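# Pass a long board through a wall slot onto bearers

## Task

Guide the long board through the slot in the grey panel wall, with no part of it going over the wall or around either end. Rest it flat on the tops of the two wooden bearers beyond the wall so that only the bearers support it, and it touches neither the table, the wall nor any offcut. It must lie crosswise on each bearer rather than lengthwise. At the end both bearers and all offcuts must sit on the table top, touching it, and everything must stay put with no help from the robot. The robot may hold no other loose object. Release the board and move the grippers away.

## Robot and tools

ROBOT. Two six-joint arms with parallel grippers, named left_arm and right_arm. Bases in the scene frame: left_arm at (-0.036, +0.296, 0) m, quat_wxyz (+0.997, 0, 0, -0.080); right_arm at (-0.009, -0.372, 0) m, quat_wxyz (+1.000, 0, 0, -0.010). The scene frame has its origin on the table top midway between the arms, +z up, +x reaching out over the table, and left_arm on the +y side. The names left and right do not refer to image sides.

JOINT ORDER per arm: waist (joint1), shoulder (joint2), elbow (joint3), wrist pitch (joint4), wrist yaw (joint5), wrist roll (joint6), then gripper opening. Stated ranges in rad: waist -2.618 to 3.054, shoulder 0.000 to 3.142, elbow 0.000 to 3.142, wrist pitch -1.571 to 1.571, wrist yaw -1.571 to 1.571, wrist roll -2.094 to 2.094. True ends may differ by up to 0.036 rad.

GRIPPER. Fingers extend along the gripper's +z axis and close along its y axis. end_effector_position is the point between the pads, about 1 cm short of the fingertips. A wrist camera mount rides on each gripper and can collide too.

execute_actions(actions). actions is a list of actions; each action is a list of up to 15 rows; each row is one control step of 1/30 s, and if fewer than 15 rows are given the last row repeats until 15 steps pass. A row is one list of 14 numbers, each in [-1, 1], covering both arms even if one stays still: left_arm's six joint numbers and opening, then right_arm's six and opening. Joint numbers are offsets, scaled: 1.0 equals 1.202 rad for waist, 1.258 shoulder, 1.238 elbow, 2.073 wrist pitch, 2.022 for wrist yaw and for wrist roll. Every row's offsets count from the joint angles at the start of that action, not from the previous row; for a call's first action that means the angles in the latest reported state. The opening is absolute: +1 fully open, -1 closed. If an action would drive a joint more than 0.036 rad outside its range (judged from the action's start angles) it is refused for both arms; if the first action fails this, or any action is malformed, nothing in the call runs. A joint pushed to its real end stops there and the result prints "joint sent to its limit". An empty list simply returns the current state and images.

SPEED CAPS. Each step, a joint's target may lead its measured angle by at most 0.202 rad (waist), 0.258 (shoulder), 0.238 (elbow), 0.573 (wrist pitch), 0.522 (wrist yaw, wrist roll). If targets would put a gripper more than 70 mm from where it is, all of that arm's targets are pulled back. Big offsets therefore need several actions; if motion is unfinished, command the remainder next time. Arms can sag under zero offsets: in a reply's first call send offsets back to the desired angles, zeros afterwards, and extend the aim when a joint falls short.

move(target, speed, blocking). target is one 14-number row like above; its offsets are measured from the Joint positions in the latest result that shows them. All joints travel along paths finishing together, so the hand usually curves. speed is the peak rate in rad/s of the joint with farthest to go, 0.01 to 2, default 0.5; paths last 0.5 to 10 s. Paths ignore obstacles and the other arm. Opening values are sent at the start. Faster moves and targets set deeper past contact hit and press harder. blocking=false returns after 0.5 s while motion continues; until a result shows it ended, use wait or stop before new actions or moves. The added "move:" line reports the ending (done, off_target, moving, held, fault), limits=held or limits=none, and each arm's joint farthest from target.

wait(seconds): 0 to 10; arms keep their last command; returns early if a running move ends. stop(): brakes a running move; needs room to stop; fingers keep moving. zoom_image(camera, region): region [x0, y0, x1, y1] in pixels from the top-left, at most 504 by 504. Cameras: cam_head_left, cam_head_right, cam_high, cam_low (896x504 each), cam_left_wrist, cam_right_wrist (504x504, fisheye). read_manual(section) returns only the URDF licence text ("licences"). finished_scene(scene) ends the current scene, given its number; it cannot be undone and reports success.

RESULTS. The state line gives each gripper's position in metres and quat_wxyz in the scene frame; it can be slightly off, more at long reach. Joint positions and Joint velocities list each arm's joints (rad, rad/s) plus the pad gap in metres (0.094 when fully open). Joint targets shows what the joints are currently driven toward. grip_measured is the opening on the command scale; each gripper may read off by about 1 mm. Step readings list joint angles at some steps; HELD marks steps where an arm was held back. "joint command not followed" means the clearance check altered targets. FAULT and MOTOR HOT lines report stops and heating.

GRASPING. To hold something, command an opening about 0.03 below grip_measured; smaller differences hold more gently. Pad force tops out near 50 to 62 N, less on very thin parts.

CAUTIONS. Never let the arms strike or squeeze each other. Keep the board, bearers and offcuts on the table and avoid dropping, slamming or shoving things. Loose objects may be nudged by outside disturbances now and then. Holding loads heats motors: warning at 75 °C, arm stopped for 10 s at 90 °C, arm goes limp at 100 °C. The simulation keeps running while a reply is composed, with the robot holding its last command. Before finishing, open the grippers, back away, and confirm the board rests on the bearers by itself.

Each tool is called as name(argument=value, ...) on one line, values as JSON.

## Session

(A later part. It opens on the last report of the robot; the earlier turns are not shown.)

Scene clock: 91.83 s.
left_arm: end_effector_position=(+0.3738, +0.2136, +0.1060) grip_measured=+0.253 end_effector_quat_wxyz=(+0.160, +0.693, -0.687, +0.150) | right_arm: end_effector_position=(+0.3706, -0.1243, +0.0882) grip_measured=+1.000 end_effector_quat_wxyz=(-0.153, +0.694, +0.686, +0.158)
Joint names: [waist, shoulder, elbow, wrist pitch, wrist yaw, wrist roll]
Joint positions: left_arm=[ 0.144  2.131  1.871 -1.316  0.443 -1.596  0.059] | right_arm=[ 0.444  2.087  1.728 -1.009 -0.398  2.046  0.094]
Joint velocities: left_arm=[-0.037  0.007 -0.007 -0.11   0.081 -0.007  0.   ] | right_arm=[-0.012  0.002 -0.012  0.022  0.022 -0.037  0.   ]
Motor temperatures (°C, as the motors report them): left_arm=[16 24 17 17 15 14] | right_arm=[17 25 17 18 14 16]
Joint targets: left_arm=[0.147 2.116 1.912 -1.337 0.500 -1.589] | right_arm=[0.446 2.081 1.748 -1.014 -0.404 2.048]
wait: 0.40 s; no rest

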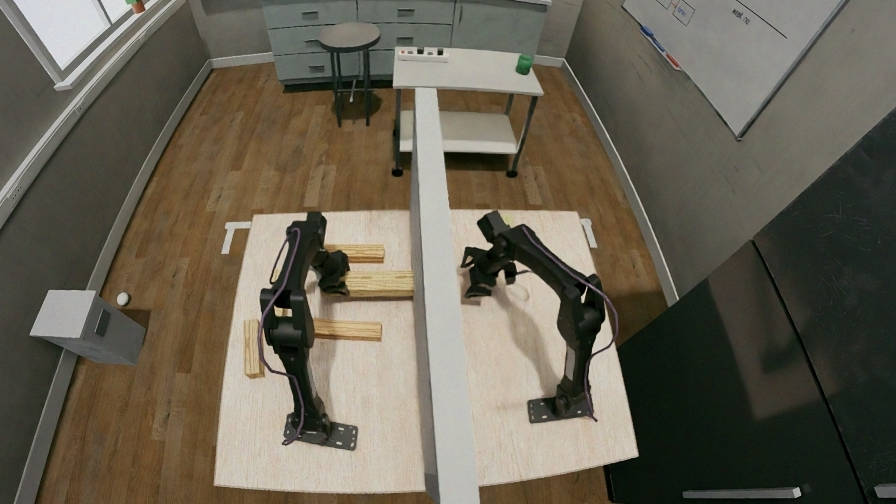

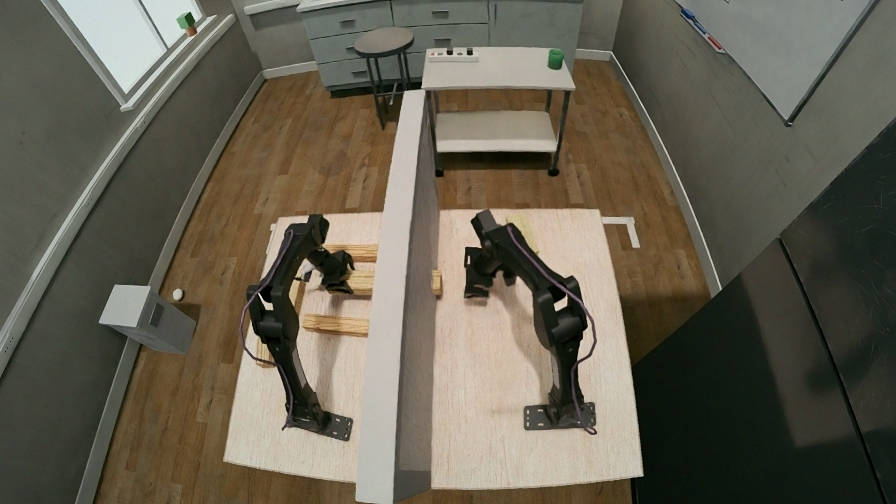

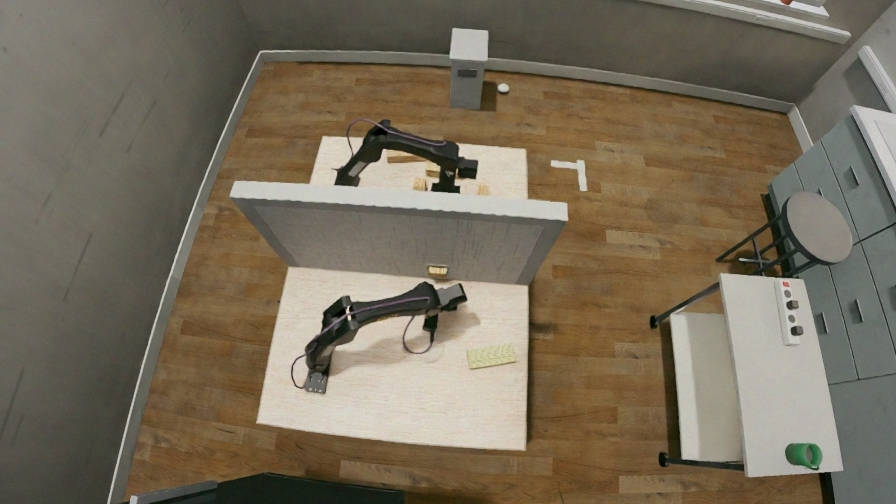

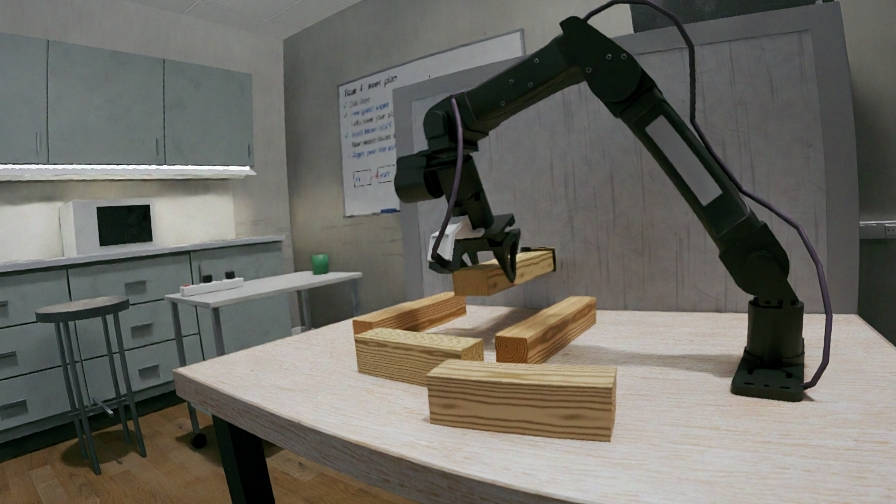

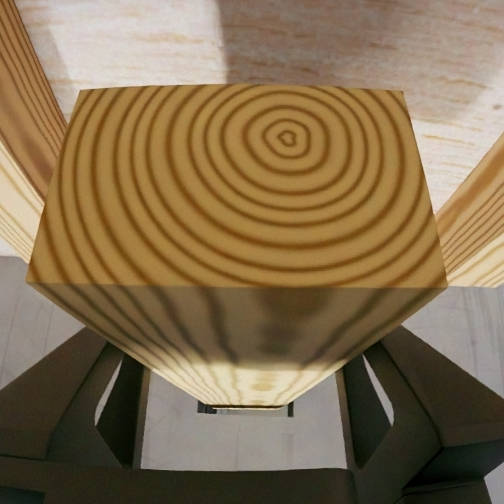

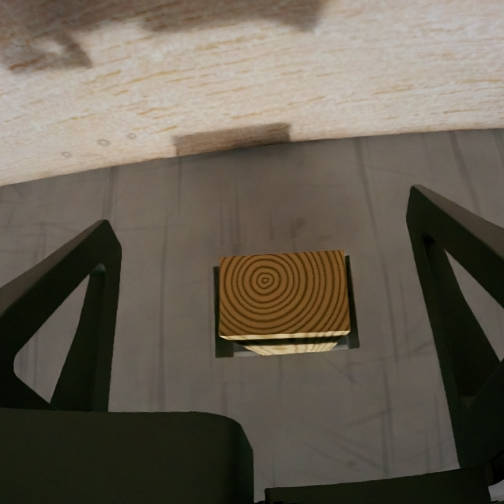

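execute_actions(actions=[[[0.0058,-0.0114,0.0345,-0.0111,0.0284,0.0058,0.0,0.0017,-0.0048,0.0162,-0.0024,-0.0030,0.0010,1.0],[0.0090,-0.0108,0.0359,-0.0121,0.0285,0.0081,0.0,0.0017,-0.0048,0.0162,-0.0024,-0.0030,0.0010,1.0],[0.0123,-0.0102,0.0373,-0.0130,0.0287,0.0104,0.0,0.0017,-0.0048,0.0162,-0.0024,-0.0030,0.0010,1.0],[0.0156,-0.0097,0.0387,-0.0140,0.0289,0.0128,0.0,0.0017,-0.0048,0.0162,-0.0024,-0.0030,0.0010,1.0],[0.0189,-0.0091,0.0401,-0.0150,0.0290,0.0151,0.0,0.0017,-0.0048,0.0162,-0.0024,-0.0030,0.0010,1.0],[0.0221,-0.0085,0.0416,-0.0159,0.0292,0.0174,0.0,0.0017,-0.0048,0.0162,-0.0024,-0.0030,0.0010,1.0],[0.0254,-0.0080,0.0430,-0.0169,0.0293,0.0198,0.0,0.0017,-0.0048,0.0162,-0.0024,-0.0030,0.0010,1.0],[0.0287,-0.0074,0.0444,-0.0179,0.0295,0.0221,0.0,0.0017,-0.0048,0.0162,-0.0024,-0.0030,0.0010,1.0],[0.0319,-0.0068,0.0458,-0.0188,0.0297,0.0244,0.0,0.0017,-0.0048,0.0162,-0.0024,-0.0030,0.0010,1.0],[0.0352,-0.0063,0.0472,-0.0198,0.0298,0.0267,0.0,0.0017,-0.0048,0.0162,-0.0024,-0.0030,0.0010,1.0],[0.0385,-0.0057,0.0486,-0.0207,0.0300,0.0291,0.0,0.0017,-0.0048,0.0162,-0.0024,-0.0030,0.0010,1.0],[0.0418,-0.0051,0.0500,-0.0217,0.0302,0.0314,0.0,0.0017,-0.0048,0.0162,-0.0024,-0.0030,0.0010,1.0],[0.0450,-0.0045,0.0514,-0.0227,0.0303,0.0337,0.0,0.0017,-0.0048,0.0162,-0.0024,-0.0030,0.0010,1.0],[0.0483,-0.0040,0.0528,-0.0236,0.0305,0.0361,0.0,0.0017,-0.0048,0.0162,-0.0024,-0.0030,0.0010,1.0],[0.0516,-0.0034,0.0542,-0.0246,0.0307,0.0384,0.0,0.0017,-0.0048,0.0162,-0.0024,-0.0030,0.0010,1.0]],[[0.0142,-0.0070,0.0418,-0.0158,0.0302,0.0146,0.0,0.0017,-0.0048,0.0162,-0.0024,-0.0030,0.0010,1.0],[0.0175,-0.0061,0.0433,-0.0172,0.0302,0.0168,0.0,0.0017,-0.0048,0.0162,-0.0024,-0.0030,0.0010,1.0],[0.0209,-0.0052,0.0447,-0.0185,0.0302,0.0190,0.0,0.0017,-0.0048,0.0162,-0.0024,-0.0030,0.0010,1.0],[0.0242,-0.0043,0.0462,-0.0198,0.0302,0.0212,0.0,0.0017,-0.0048,0.0162,-0.0024,-0.0030,0.0010,1.0],[0.0275,-0.0034,0.0476,-0.0212,0.0302,0.0234,0.0,0.0017,-0.0048,0.0162,-0.0024,-0.0030,0.0010,1.0],[0.0309,-0.0024,0.0490,-0.0225,0.0302,0.0256,0.0,0.0017,-0.0048,0.0162,-0.0024,-0.0030,0.0010,1.0],[0.0342,-0.0015,0.0505,-0.0239,0.0302,0.0278,0.0,0.0017,-0.0048,0.0162,-0.0024,-0.0030,0.0010,1.0],[0.0376,-0.0006,0.0519,-0.0252,0.0302,0.0300,0.0,0.0017,-0.0048,0.0162,-0.0024,-0.0030,0.0010,1.0],[0.0409,0.0003,0.0534,-0.0265,0.0302,0.0322,0.0,0.0017,-0.0048,0.0162,-0.0024,-0.0030,0.0010,1.0],[0.0443,0.0012,0.0548,-0.0279,0.0302,0.0344,0.0,0.0017,-0.0048,0.0162,-0.0024,-0.0030,0.0010,1.0],[0.0476,0.0021,0.0563,-0.0292,0.0302,0.0366,0.0,0.0017,-0.0048,0.0162,-0.0024,-0.0030,0.0010,1.0],[0.0509,0.0031,0.0577,-0.0306,0.0302,0.0388,0.0,0.0017,-0.0048,0.0162,-0.0024,-0.0030,0.0010,1.0],[0.0543,0.0040,0.0591,-0.0319,0.0302,0.0410,0.0,0.0017,-0.0048,0.0162,-0.0024,-0.0030,0.0010,1.0],[0.0576,0.0049,0.0606,-0.0332,0.0302,0.0432,0.0,0.0017,-0.0048,0.0162,-0.0024,-0.0030,0.0010,1.0],[0.0610,0.0058,0.0620,-0.0346,0.0302,0.0455,0.0,0.0017,-0.0048,0.0162,-0.0024,-0.0030,0.0010,1.0]]])

wait(seconds=0.4)

Scene clock: 93.93 s.
left_arm: end_effector_position=(+0.3794, +0.2578, +0.1165) grip_measured=+0.253 end_effector_quat_wxyz=(+0.145, +0.689, -0.691, +0.163) | right_arm: end_effector_position=(+0.3706, -0.1243, +0.0882) grip_measured=+1.000 end_effector_quat_wxyz=(-0.153, +0.694, +0.686, +0.158)
Joint names: [waist, shoulder, elbow, wrist pitch, wrist yaw, wrist roll]
Joint positions: left_arm=[ 0.249  2.138  1.925 -1.372  0.438 -1.476  0.059] | right_arm=[ 0.444  2.087  1.728 -1.009 -0.398  2.046  0.094]
Joint velocities: left_arm=[ 0.105  0.076  0.056 -0.11  -0.007  0.081 -0.001] | right_arm=[-0.022 -0.002 -0.002 -0.051  0.022 -0.066  0.   ]
Motor temperatures (°C, as the motors report them): left_arm=[16 24 18 17 15 14] | right_arm=[17 25 17 18 14 16]
Joint targets: left_arm=[0.266 2.139 1.971 -1.407 0.504 -1.451] | right_arm=[0.446 2.081 1.748 -1.014 -0.404 2.048]
Step readings (joint positions; steps 1 to 15: 1st action; 16 to 30: 2nd action):
0: left_arm=[0.144 2.131 1.871 -1.316 0.443 -1.595] | right_arm=[0.444 2.087 1.728 -1.009 -0.398 2.046]
1: left_arm=[0.144 2.131 1.871 -1.316 0.443 -1.594] | right_arm=[0.444 2.087 1.728 -1.009 -0.398 2.046]
2: left_arm=[0.144 2.131 1.871 -1.316 0.443 -1.593] | right_arm=[0.444 2.087 1.728 -1.009 -0.398 2.046]
4: left_arm=[0.145 2.131 1.871 -1.318 0.443 -1.588] | right_arm=[0.444 2.087 1.728 -1.009 -0.398 2.046]
8: left_arm=[0.158 2.131 1.873 -1.325 0.443 -1.574] | right_arm=[0.444 2.087 1.728 -1.009 -0.398 2.046]
15: left_arm=[0.193 2.131 1.894 -1.335 0.443 -1.543] | right_arm=[0.444 2.087 1.728 -1.009 -0.398 2.046]
16: left_arm=[0.197 2.131 1.897 -1.337 0.443 -1.539] | right_arm=[0.444 2.087 1.728 -1.009 -0.398 2.046]
17: left_arm=[0.201 2.131 1.899 -1.340 0.443 -1.534] | right_arm=[0.444 2.087 1.728 -1.009 -0.398 2.046]
19: left_arm=[0.207 2.131 1.905 -1.344 0.443 -1.525] | right_arm=[0.444 2.087 1.728 -1.009 -0.398 2.046]
23: left_arm=[0.221 2.131 1.911 -1.353 0.441 -1.508] | right_arm=[0.444 2.087 1.728 -1.009 -0.398 2.046]
30: Joint positions above

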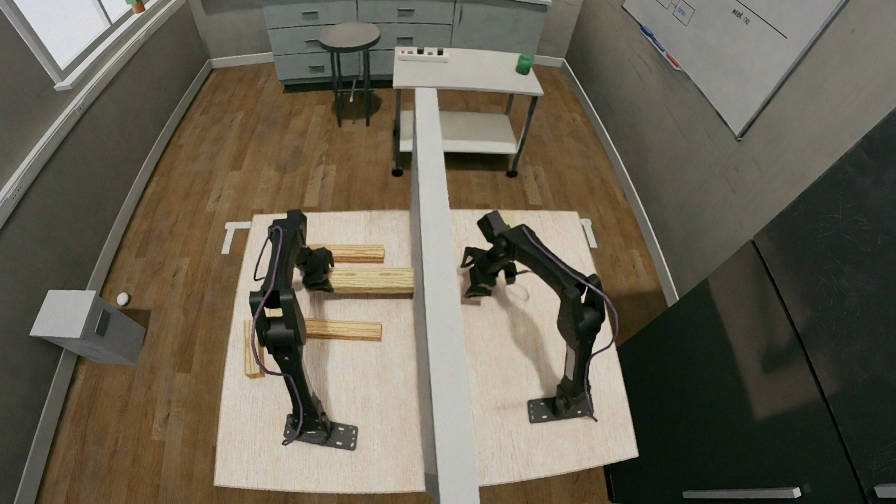

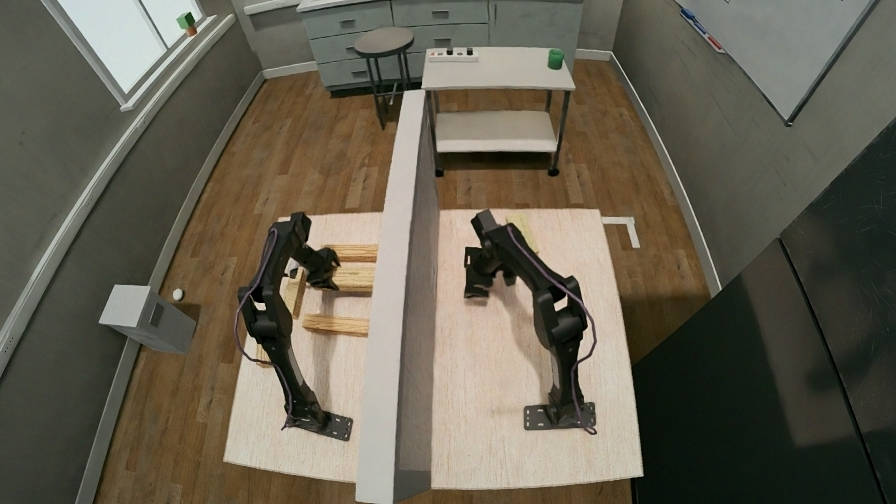

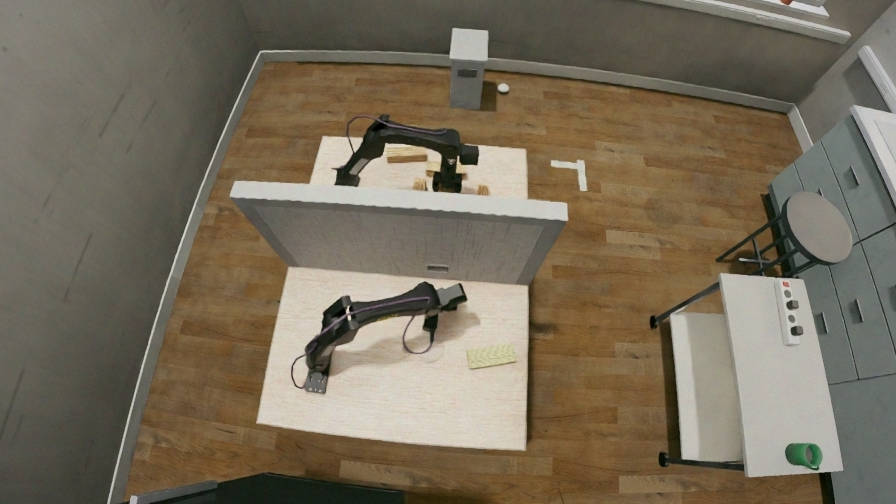

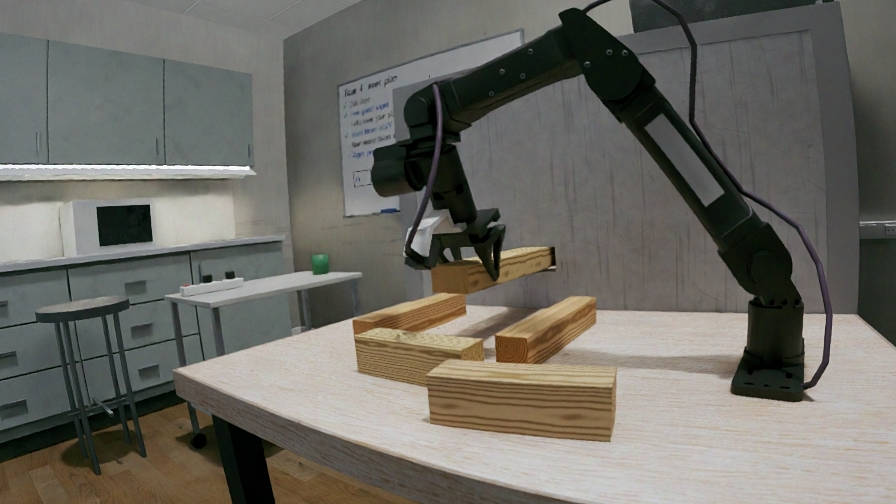

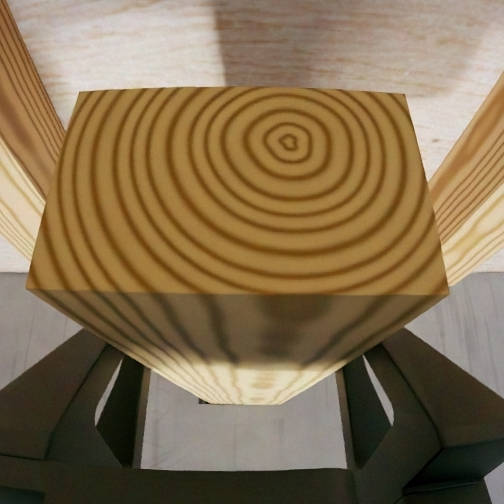

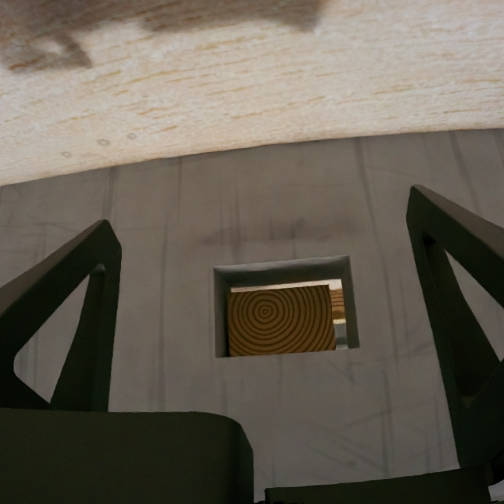

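Scene clock: 94.33 s.
left_arm: end_effector_position=(+0.3788, +0.2634, +0.1158) grip_measured=+0.253 end_effector_quat_wxyz=(+0.146, +0.688, -0.692, +0.162) | right_arm: end_effector_position=(+0.3706, -0.1243, +0.0882) grip_measured=+1.000 end_effector_quat_wxyz=(-0.153, +0.694, +0.686, +0.158)
Joint names: [waist, shoulder, elbow, wrist pitch, wrist yaw, wrist roll]
Joint positions: left_arm=[ 0.263  2.143  1.929 -1.38   0.439 -1.458  0.059] | right_arm=[ 0.444  2.087  1.728 -1.009 -0.398  2.046  0.094]
Joint velocities: left_arm=[-0.012 -0.012 -0.007 -0.007 -0.007 -0.007 -0.   ] | right_arm=[-0.002  0.007 -0.002 -0.081 -0.022 -0.022  0.   ]
Motor temperatures (°C, as the motors report them): left_arm=[16 24 18 17 15 14] | right_arm=[17 25 17 18 14 16]
Joint targets: left_arm=[0.266 2.139 1.971 -1.407 0.504 -1.451] | right_arm=[0.446 2.081 1.748 -1.014 -0.404 2.048]
wait: 0.40 s; no rest

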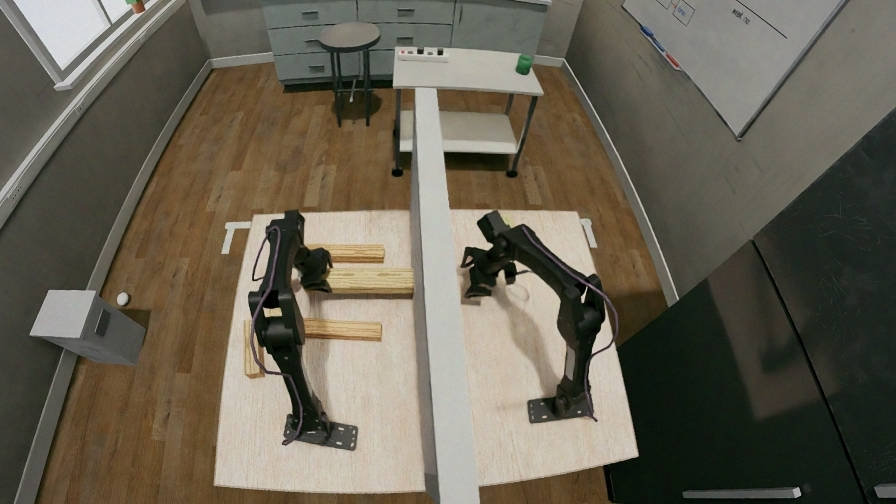

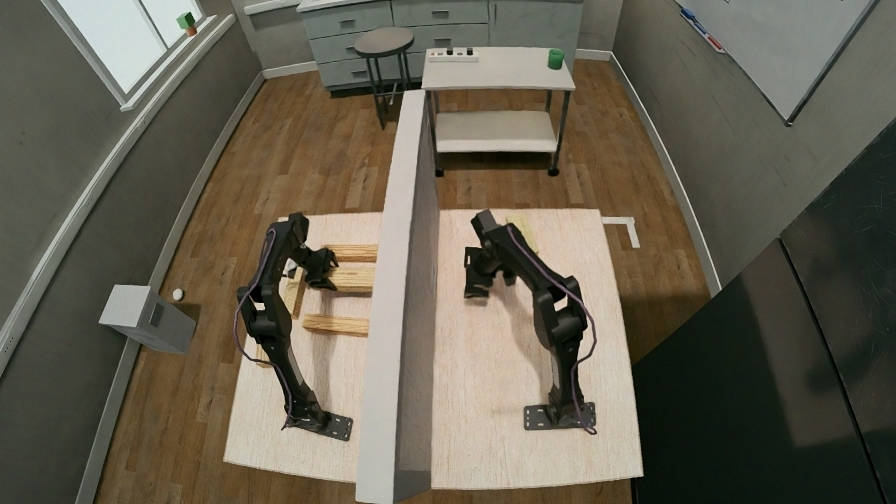

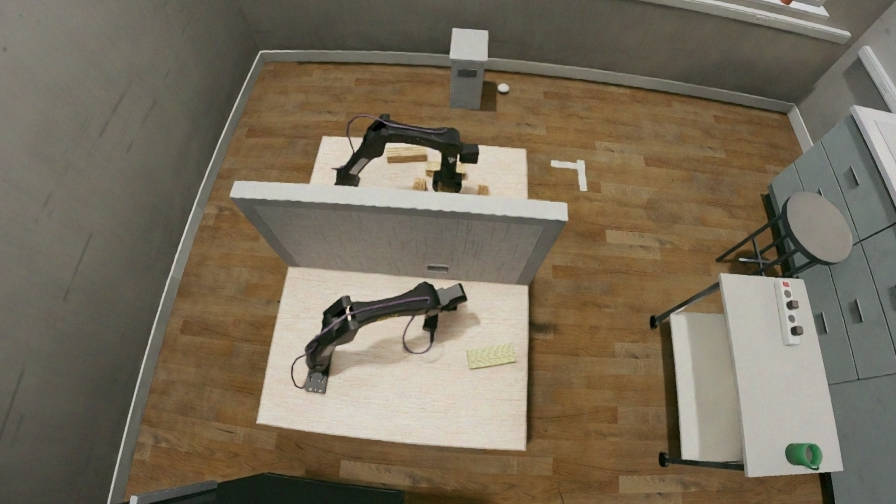

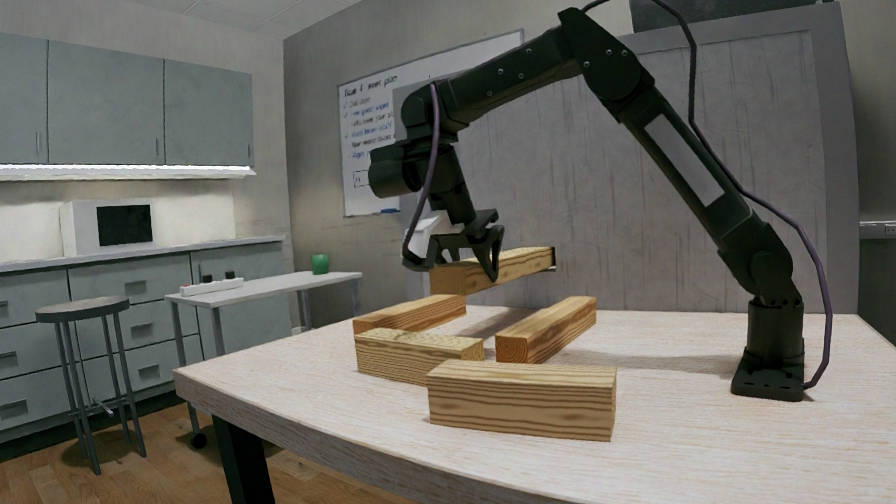

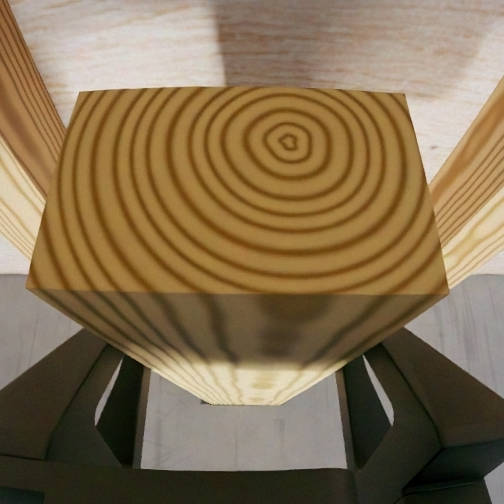

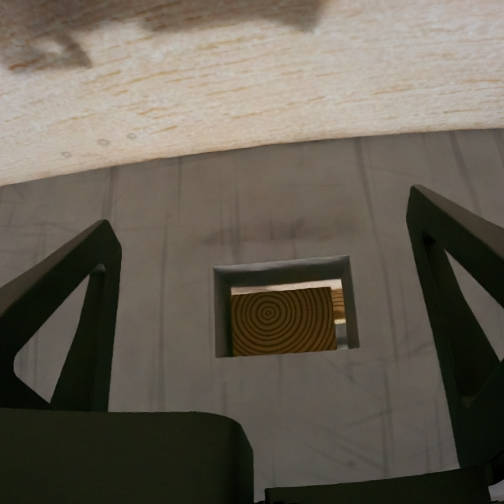

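execute_actions(actions=[[[0.0058,0.0032,0.0359,-0.0148,0.0322,0.0056,0.0,0.0017,-0.0048,0.0162,-0.0024,-0.0030,0.0010,1.0],[0.0090,0.0049,0.0378,-0.0166,0.0322,0.0078,0.0,0.0017,-0.0048,0.0162,-0.0024,-0.0030,0.0010,1.0],[0.0123,0.0065,0.0397,-0.0184,0.0322,0.0099,0.0,0.0017,-0.0048,0.0162,-0.0024,-0.0030,0.0010,1.0],[0.0155,0.0082,0.0417,-0.0202,0.0322,0.0121,0.0,0.0017,-0.0048,0.0162,-0.0024,-0.0030,0.0010,1.0],[0.0188,0.0099,0.0436,-0.0220,0.0322,0.0142,0.0,0.0017,-0.0048,0.0162,-0.0024,-0.0030,0.0010,1.0],[0.0221,0.0115,0.0455,-0.0238,0.0322,0.0164,0.0,0.0017,-0.0048,0.0162,-0.0024,-0.0030,0.0010,1.0],[0.0253,0.0132,0.0475,-0.0256,0.0322,0.0186,0.0,0.0017,-0.0048,0.0162,-0.0024,-0.0030,0.0010,1.0],[0.0286,0.0148,0.0494,-0.0274,0.0322,0.0207,0.0,0.0017,-0.0048,0.0162,-0.0024,-0.0030,0.0010,1.0],[0.0318,0.0165,0.0513,-0.0292,0.0322,0.0229,0.0,0.0017,-0.0048,0.0162,-0.0024,-0.0030,0.0010,1.0],[0.0351,0.0181,0.0533,-0.0310,0.0322,0.0250,0.0,0.0017,-0.0048,0.0162,-0.0024,-0.0030,0.0010,1.0],[0.0384,0.0198,0.0552,-0.0328,0.0322,0.0272,0.0,0.0017,-0.0048,0.0162,-0.0024,-0.0030,0.0010,1.0],[0.0416,0.0214,0.0571,-0.0346,0.0322,0.0293,0.0,0.0017,-0.0048,0.0162,-0.0024,-0.0030,0.0010,1.0],[0.0449,0.0231,0.0591,-0.0364,0.0322,0.0315,0.0,0.0017,-0.0048,0.0162,-0.0024,-0.0030,0.0010,1.0],[0.0482,0.0247,0.0610,-0.0382,0.0322,0.0336,0.0,0.0017,-0.0048,0.0162,-0.0024,-0.0030,0.0010,1.0],[0.0514,0.0264,0.0629,-0.0400,0.0322,0.0358,0.0,0.0017,-0.0048,0.0162,-0.0024,-0.0030,0.0010,1.0]],[[0.0141,0.0025,0.0399,-0.0223,0.0305,0.0140,0.0,0.0017,-0.0048,0.0162,-0.0024,-0.0030,0.0010,1.0],[0.0173,0.0041,0.0426,-0.0238,0.0304,0.0161,0.0,0.0017,-0.0048,0.0162,-0.0024,-0.0030,0.0010,1.0],[0.0205,0.0058,0.0453,-0.0254,0.0303,0.0182,0.0,0.0017,-0.0048,0.0162,-0.0024,-0.0030,0.0010,1.0],[0.0238,0.0075,0.0480,-0.0269,0.0301,0.0204,0.0,0.0017,-0.0048,0.0162,-0.0024,-0.0030,0.0010,1.0],[0.0270,0.0092,0.0507,-0.0285,0.0300,0.0225,0.0,0.0017,-0.0048,0.0162,-0.0024,-0.0030,0.0010,1.0],[0.0303,0.0108,0.0534,-0.0300,0.0299,0.0246,0.0,0.0017,-0.0048,0.0162,-0.0024,-0.0030,0.0010,1.0],[0.0335,0.0125,0.0561,-0.0316,0.0297,0.0267,0.0,0.0017,-0.0048,0.0162,-0.0024,-0.0030,0.0010,1.0],[0.0367,0.0142,0.0588,-0.0331,0.0296,0.0289,0.0,0.0017,-0.0048,0.0162,-0.0024,-0.0030,0.0010,1.0],[0.0400,0.0159,0.0615,-0.0347,0.0295,0.0310,0.0,0.0017,-0.0048,0.0162,-0.0024,-0.0030,0.0010,1.0],[0.0432,0.0175,0.0642,-0.0362,0.0293,0.0331,0.0,0.0017,-0.0048,0.0162,-0.0024,-0.0030,0.0010,1.0],[0.0464,0.0192,0.0669,-0.0378,0.0292,0.0352,0.0,0.0017,-0.0048,0.0162,-0.0024,-0.0030,0.0010,1.0],[0.0497,0.0209,0.0696,-0.0393,0.0291,0.0373,0.0,0.0017,-0.0048,0.0162,-0.0024,-0.0030,0.0010,1.0],[0.0529,0.0226,0.0723,-0.0409,0.0289,0.0395,0.0,0.0017,-0.0048,0.0162,-0.0024,-0.0030,0.0010,1.0],[0.0562,0.0242,0.0750,-0.0424,0.0288,0.0416,0.0,0.0017,-0.0048,0.0162,-0.0024,-0.0030,0.0010,1.0],[0.0594,0.0259,0.0777,-0.0440,0.0287,0.0437,0.0,0.0017,-0.0048,0.0162,-0.0024,-0.0030,0.0010,1.0]]])

wait(seconds=0.4)

Scene clock: 96.50 s.
left_arm: end_effector_position=(+0.3788, +0.3065, +0.1115) grip_measured=+0.253 end_effector_quat_wxyz=(+0.154, +0.689, -0.689, +0.161) | right_arm: end_effector_position=(+0.3706, -0.1243, +0.0882) grip_measured=+1.000 end_effector_quat_wxyz=(-0.153, +0.694, +0.686, +0.158)
Joint names: [waist, shoulder, elbow, wrist pitch, wrist yaw, wrist roll]
Joint positions: left_arm=[ 0.368  2.207  2.011 -1.463  0.441 -1.344  0.059] | right_arm=[ 0.444  2.087  1.728 -1.009 -0.398  2.046  0.094]
Joint velocities: left_arm=[ 0.12   0.056  0.105 -0.139  0.007  0.081 -0.   ] | right_arm=[ 0.012 -0.012  0.007 -0.007 -0.007  0.037  0.   ]
Motor temperatures (°C, as the motors report them): left_arm=[16 24 18 17 16 14] | right_arm=[17 25 17 18 14 16]
Joint targets: left_arm=[0.383 2.209 2.057 -1.510 0.499 -1.320] | right_arm=[0.446 2.081 1.748 -1.014 -0.404 2.048]
Step readings (joint positions; steps 1 to 15: 1st action; 16 to 30: 2nd action):
0: left_arm=[0.263 2.143 1.929 -1.381 0.439 -1.456] | right_arm=[0.444 2.087 1.728 -1.009 -0.398 2.046]
1: left_arm=[0.263 2.143 1.929 -1.381 0.439 -1.456] | right_arm=[0.444 2.087 1.728 -1.009 -0.398 2.046]
2: left_arm=[0.263 2.143 1.929 -1.382 0.439 -1.455] | right_arm=[0.444 2.087 1.728 -1.009 -0.398 2.046]
4: left_arm=[0.264 2.145 1.932 -1.387 0.440 -1.450] | right_arm=[0.444 2.087 1.728 -1.009 -0.398 2.046]
8: left_arm=[0.277 2.159 1.945 -1.398 0.441 -1.437] | right_arm=[0.444 2.087 1.728 -1.009 -0.398 2.046]
15: left_arm=[0.312 2.176 1.961 -1.419 0.441 -1.409] | right_arm=[0.444 2.087 1.728 -1.009 -0.398 2.046]
16: left_arm=[0.316 2.178 1.963 -1.422 0.441 -1.405] | right_arm=[0.444 2.087 1.728 -1.009 -0.398 2.046]
17: left_arm=[0.320 2.180 1.967 -1.425 0.441 -1.400] | right_arm=[0.444 2.087 1.728 -1.009 -0.398 2.046]
19: left_arm=[0.326 2.184 1.973 -1.431 0.441 -1.391] | right_arm=[0.444 2.087 1.728 -1.009 -0.398 2.046]
23: left_arm=[0.341 2.193 1.987 -1.442 0.441 -1.374] | right_arm=[0.444 2.087 1.728 -1.009 -0.398 2.046]
30: Joint positions above

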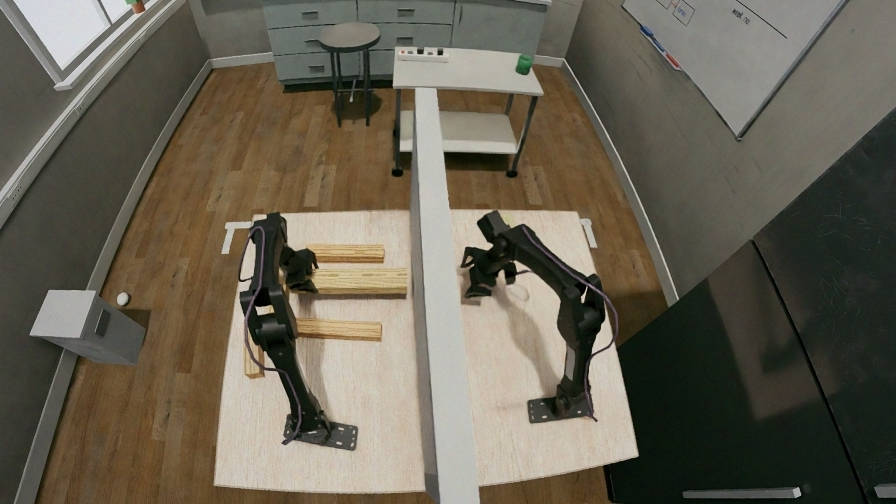

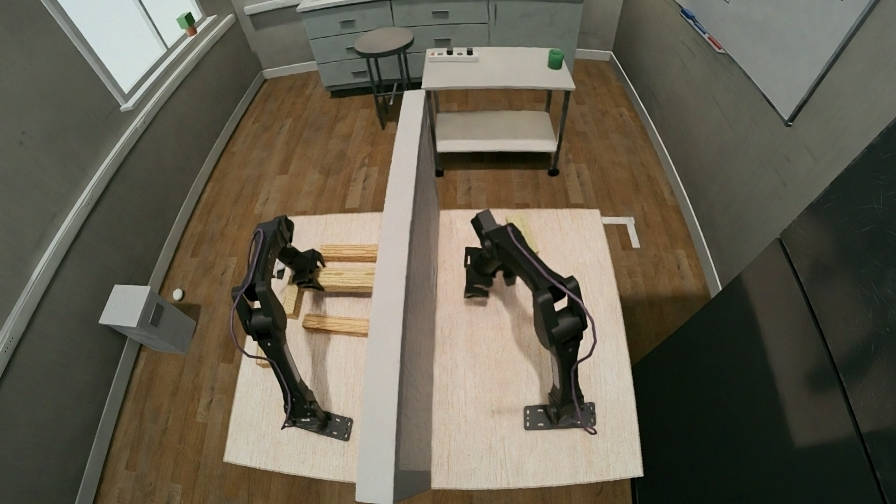

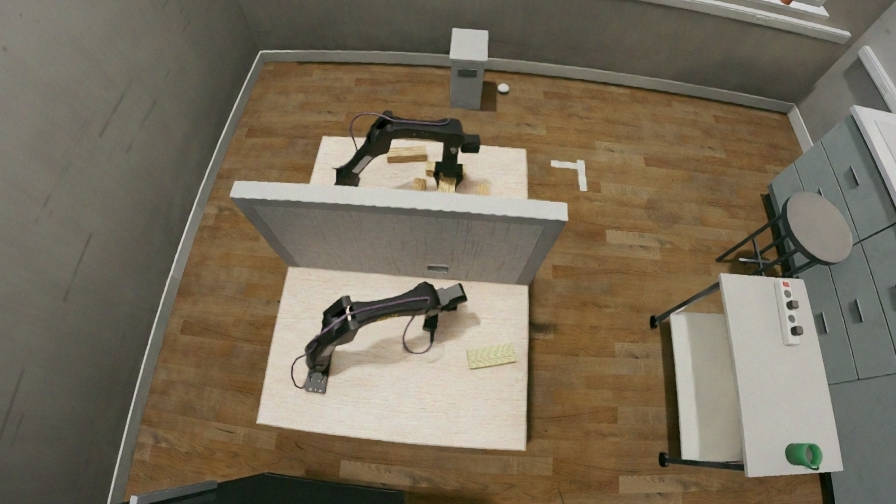

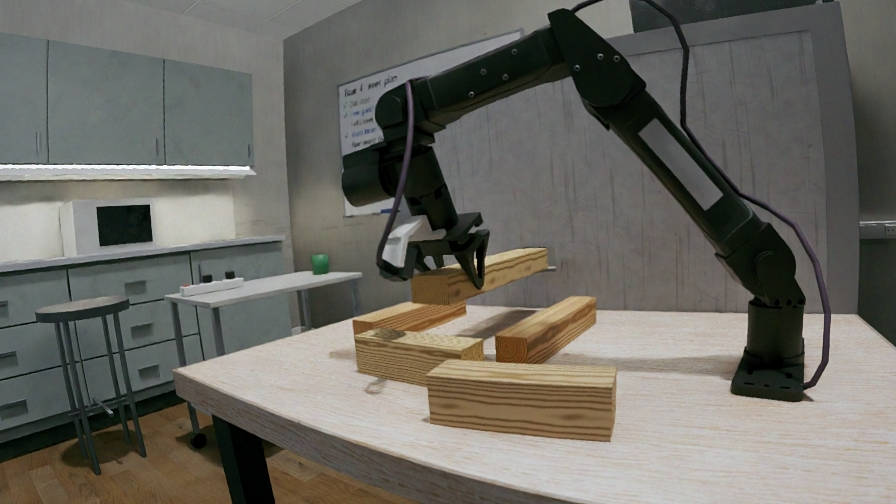

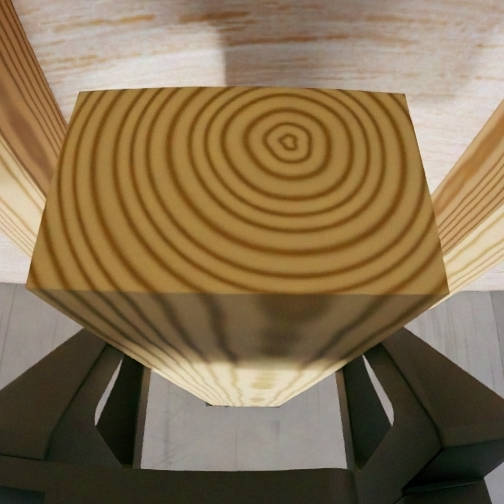

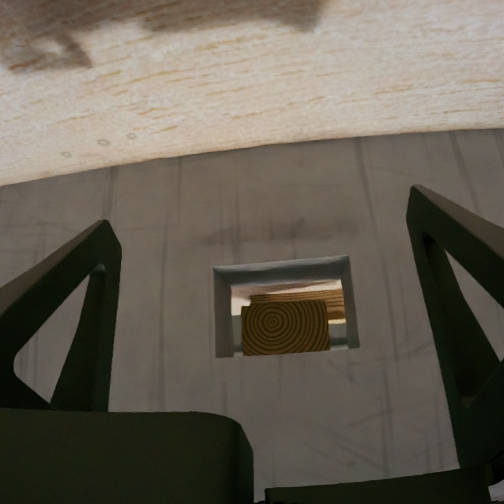

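Scene clock: 96.90 s.
left_arm: end_effector_position=(+0.3773, +0.3111, +0.1114) grip_measured=+0.253 end_effector_quat_wxyz=(+0.156, +0.688, -0.690, +0.161) | right_arm: end_effector_position=(+0.3706, -0.1243, +0.0882) grip_measured=+1.000 end_effector_quat_wxyz=(-0.153, +0.694, +0.686, +0.158)
Joint names: [waist, shoulder, elbow, wrist pitch, wrist yaw, wrist roll]
Joint positions: left_arm=[ 0.38   2.211  2.016 -1.474  0.441 -1.327  0.059] | right_arm=[ 0.444  2.087  1.728 -1.009 -0.398  2.046  0.094]
Joint velocities: left_arm=[ 0.002  0.012 -0.002  0.051  0.022  0.022 -0.   ] | right_arm=[-0.012  0.007 -0.012 -0.007 -0.007  0.022  0.   ]
Motor temperatures (°C, as the motors report them): left_arm=[16 24 18 17 16 14] | right_arm=[17 25 17 18 14 16]
Joint targets: left_arm=[0.383 2.209 2.057 -1.510 0.499 -1.320] | right_arm=[0.446 2.081 1.748 -1.014 -0.404 2.048]
wait: 0.40 s; no rest

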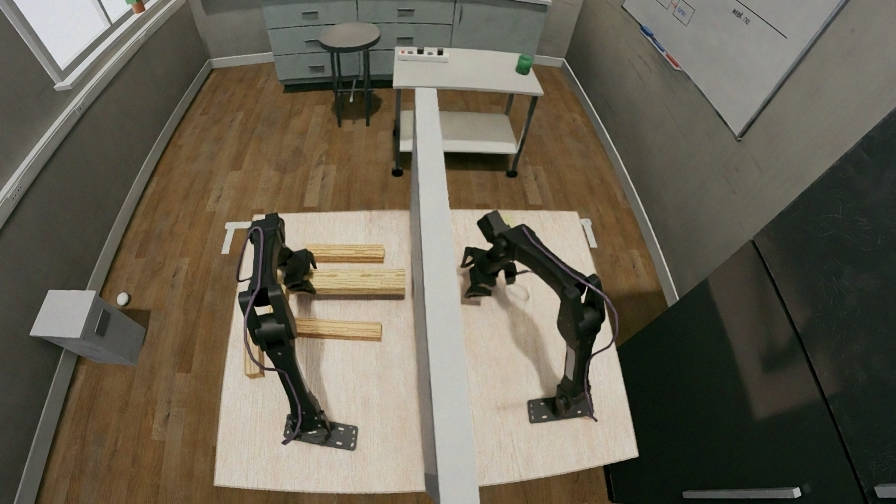

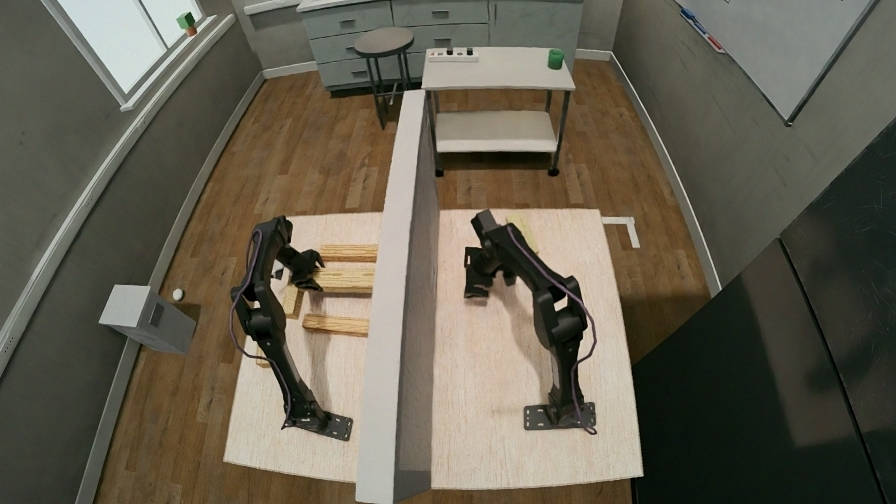

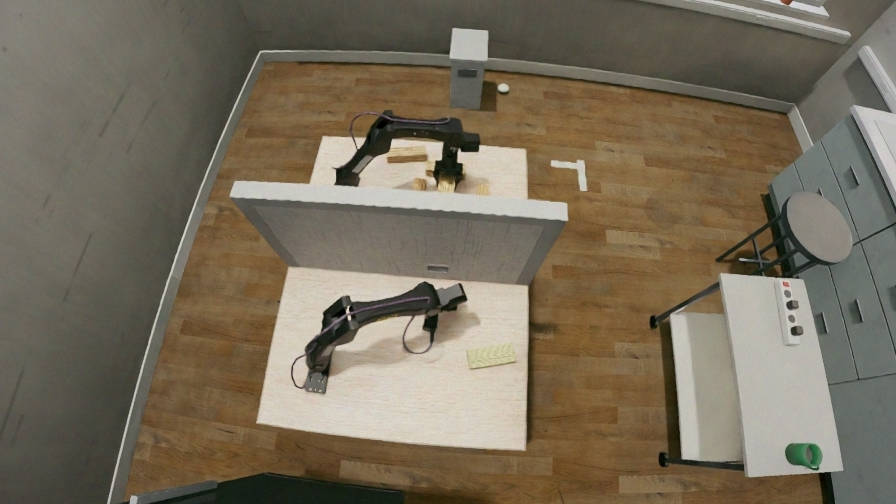

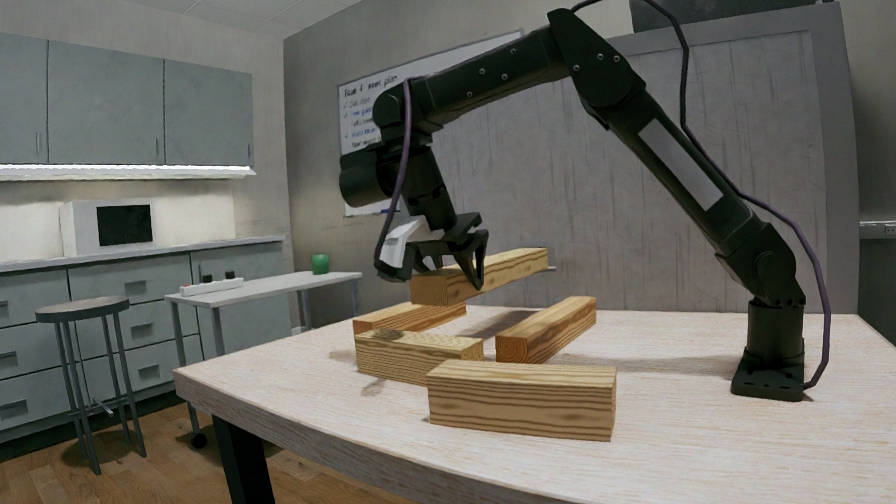

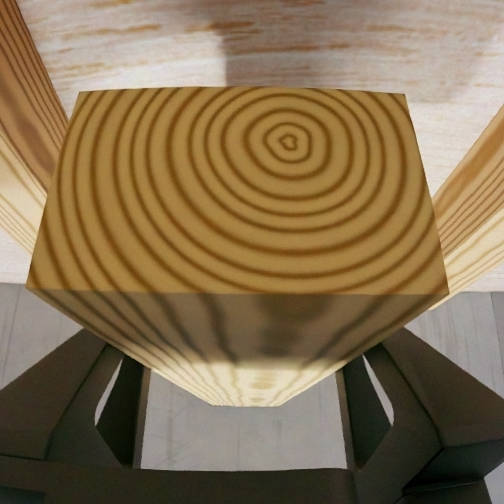

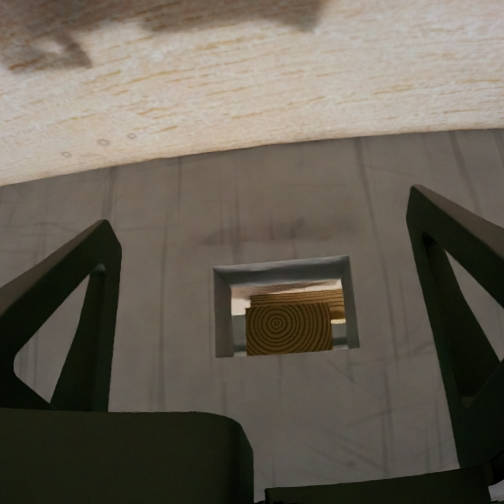

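zoom_image(camera="cam_head_right", region=[210, 200, 450, 480])

zoom_image(camera="cam_high", region=[300, 100, 560, 210])

Region (210, 200, 450, 480) of cam_head_right's 896x504 image, scaled by 1.800, with more detail than that image has; it fills the left 432 columns of this view, and the rest is white.

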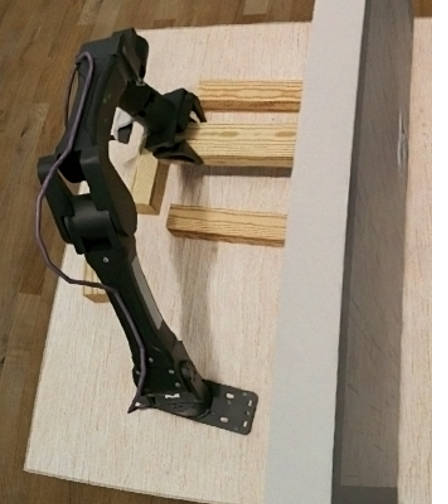

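Region (300, 100, 560, 210) of cam_high's 896x504 image, scaled by 1.938, with more detail than that image has; it fills the top 213 rows of this view, and the rest is white.

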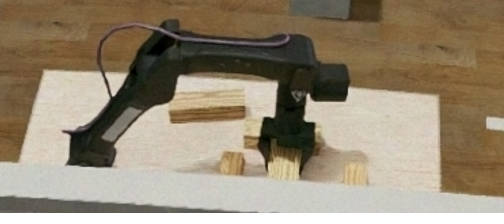

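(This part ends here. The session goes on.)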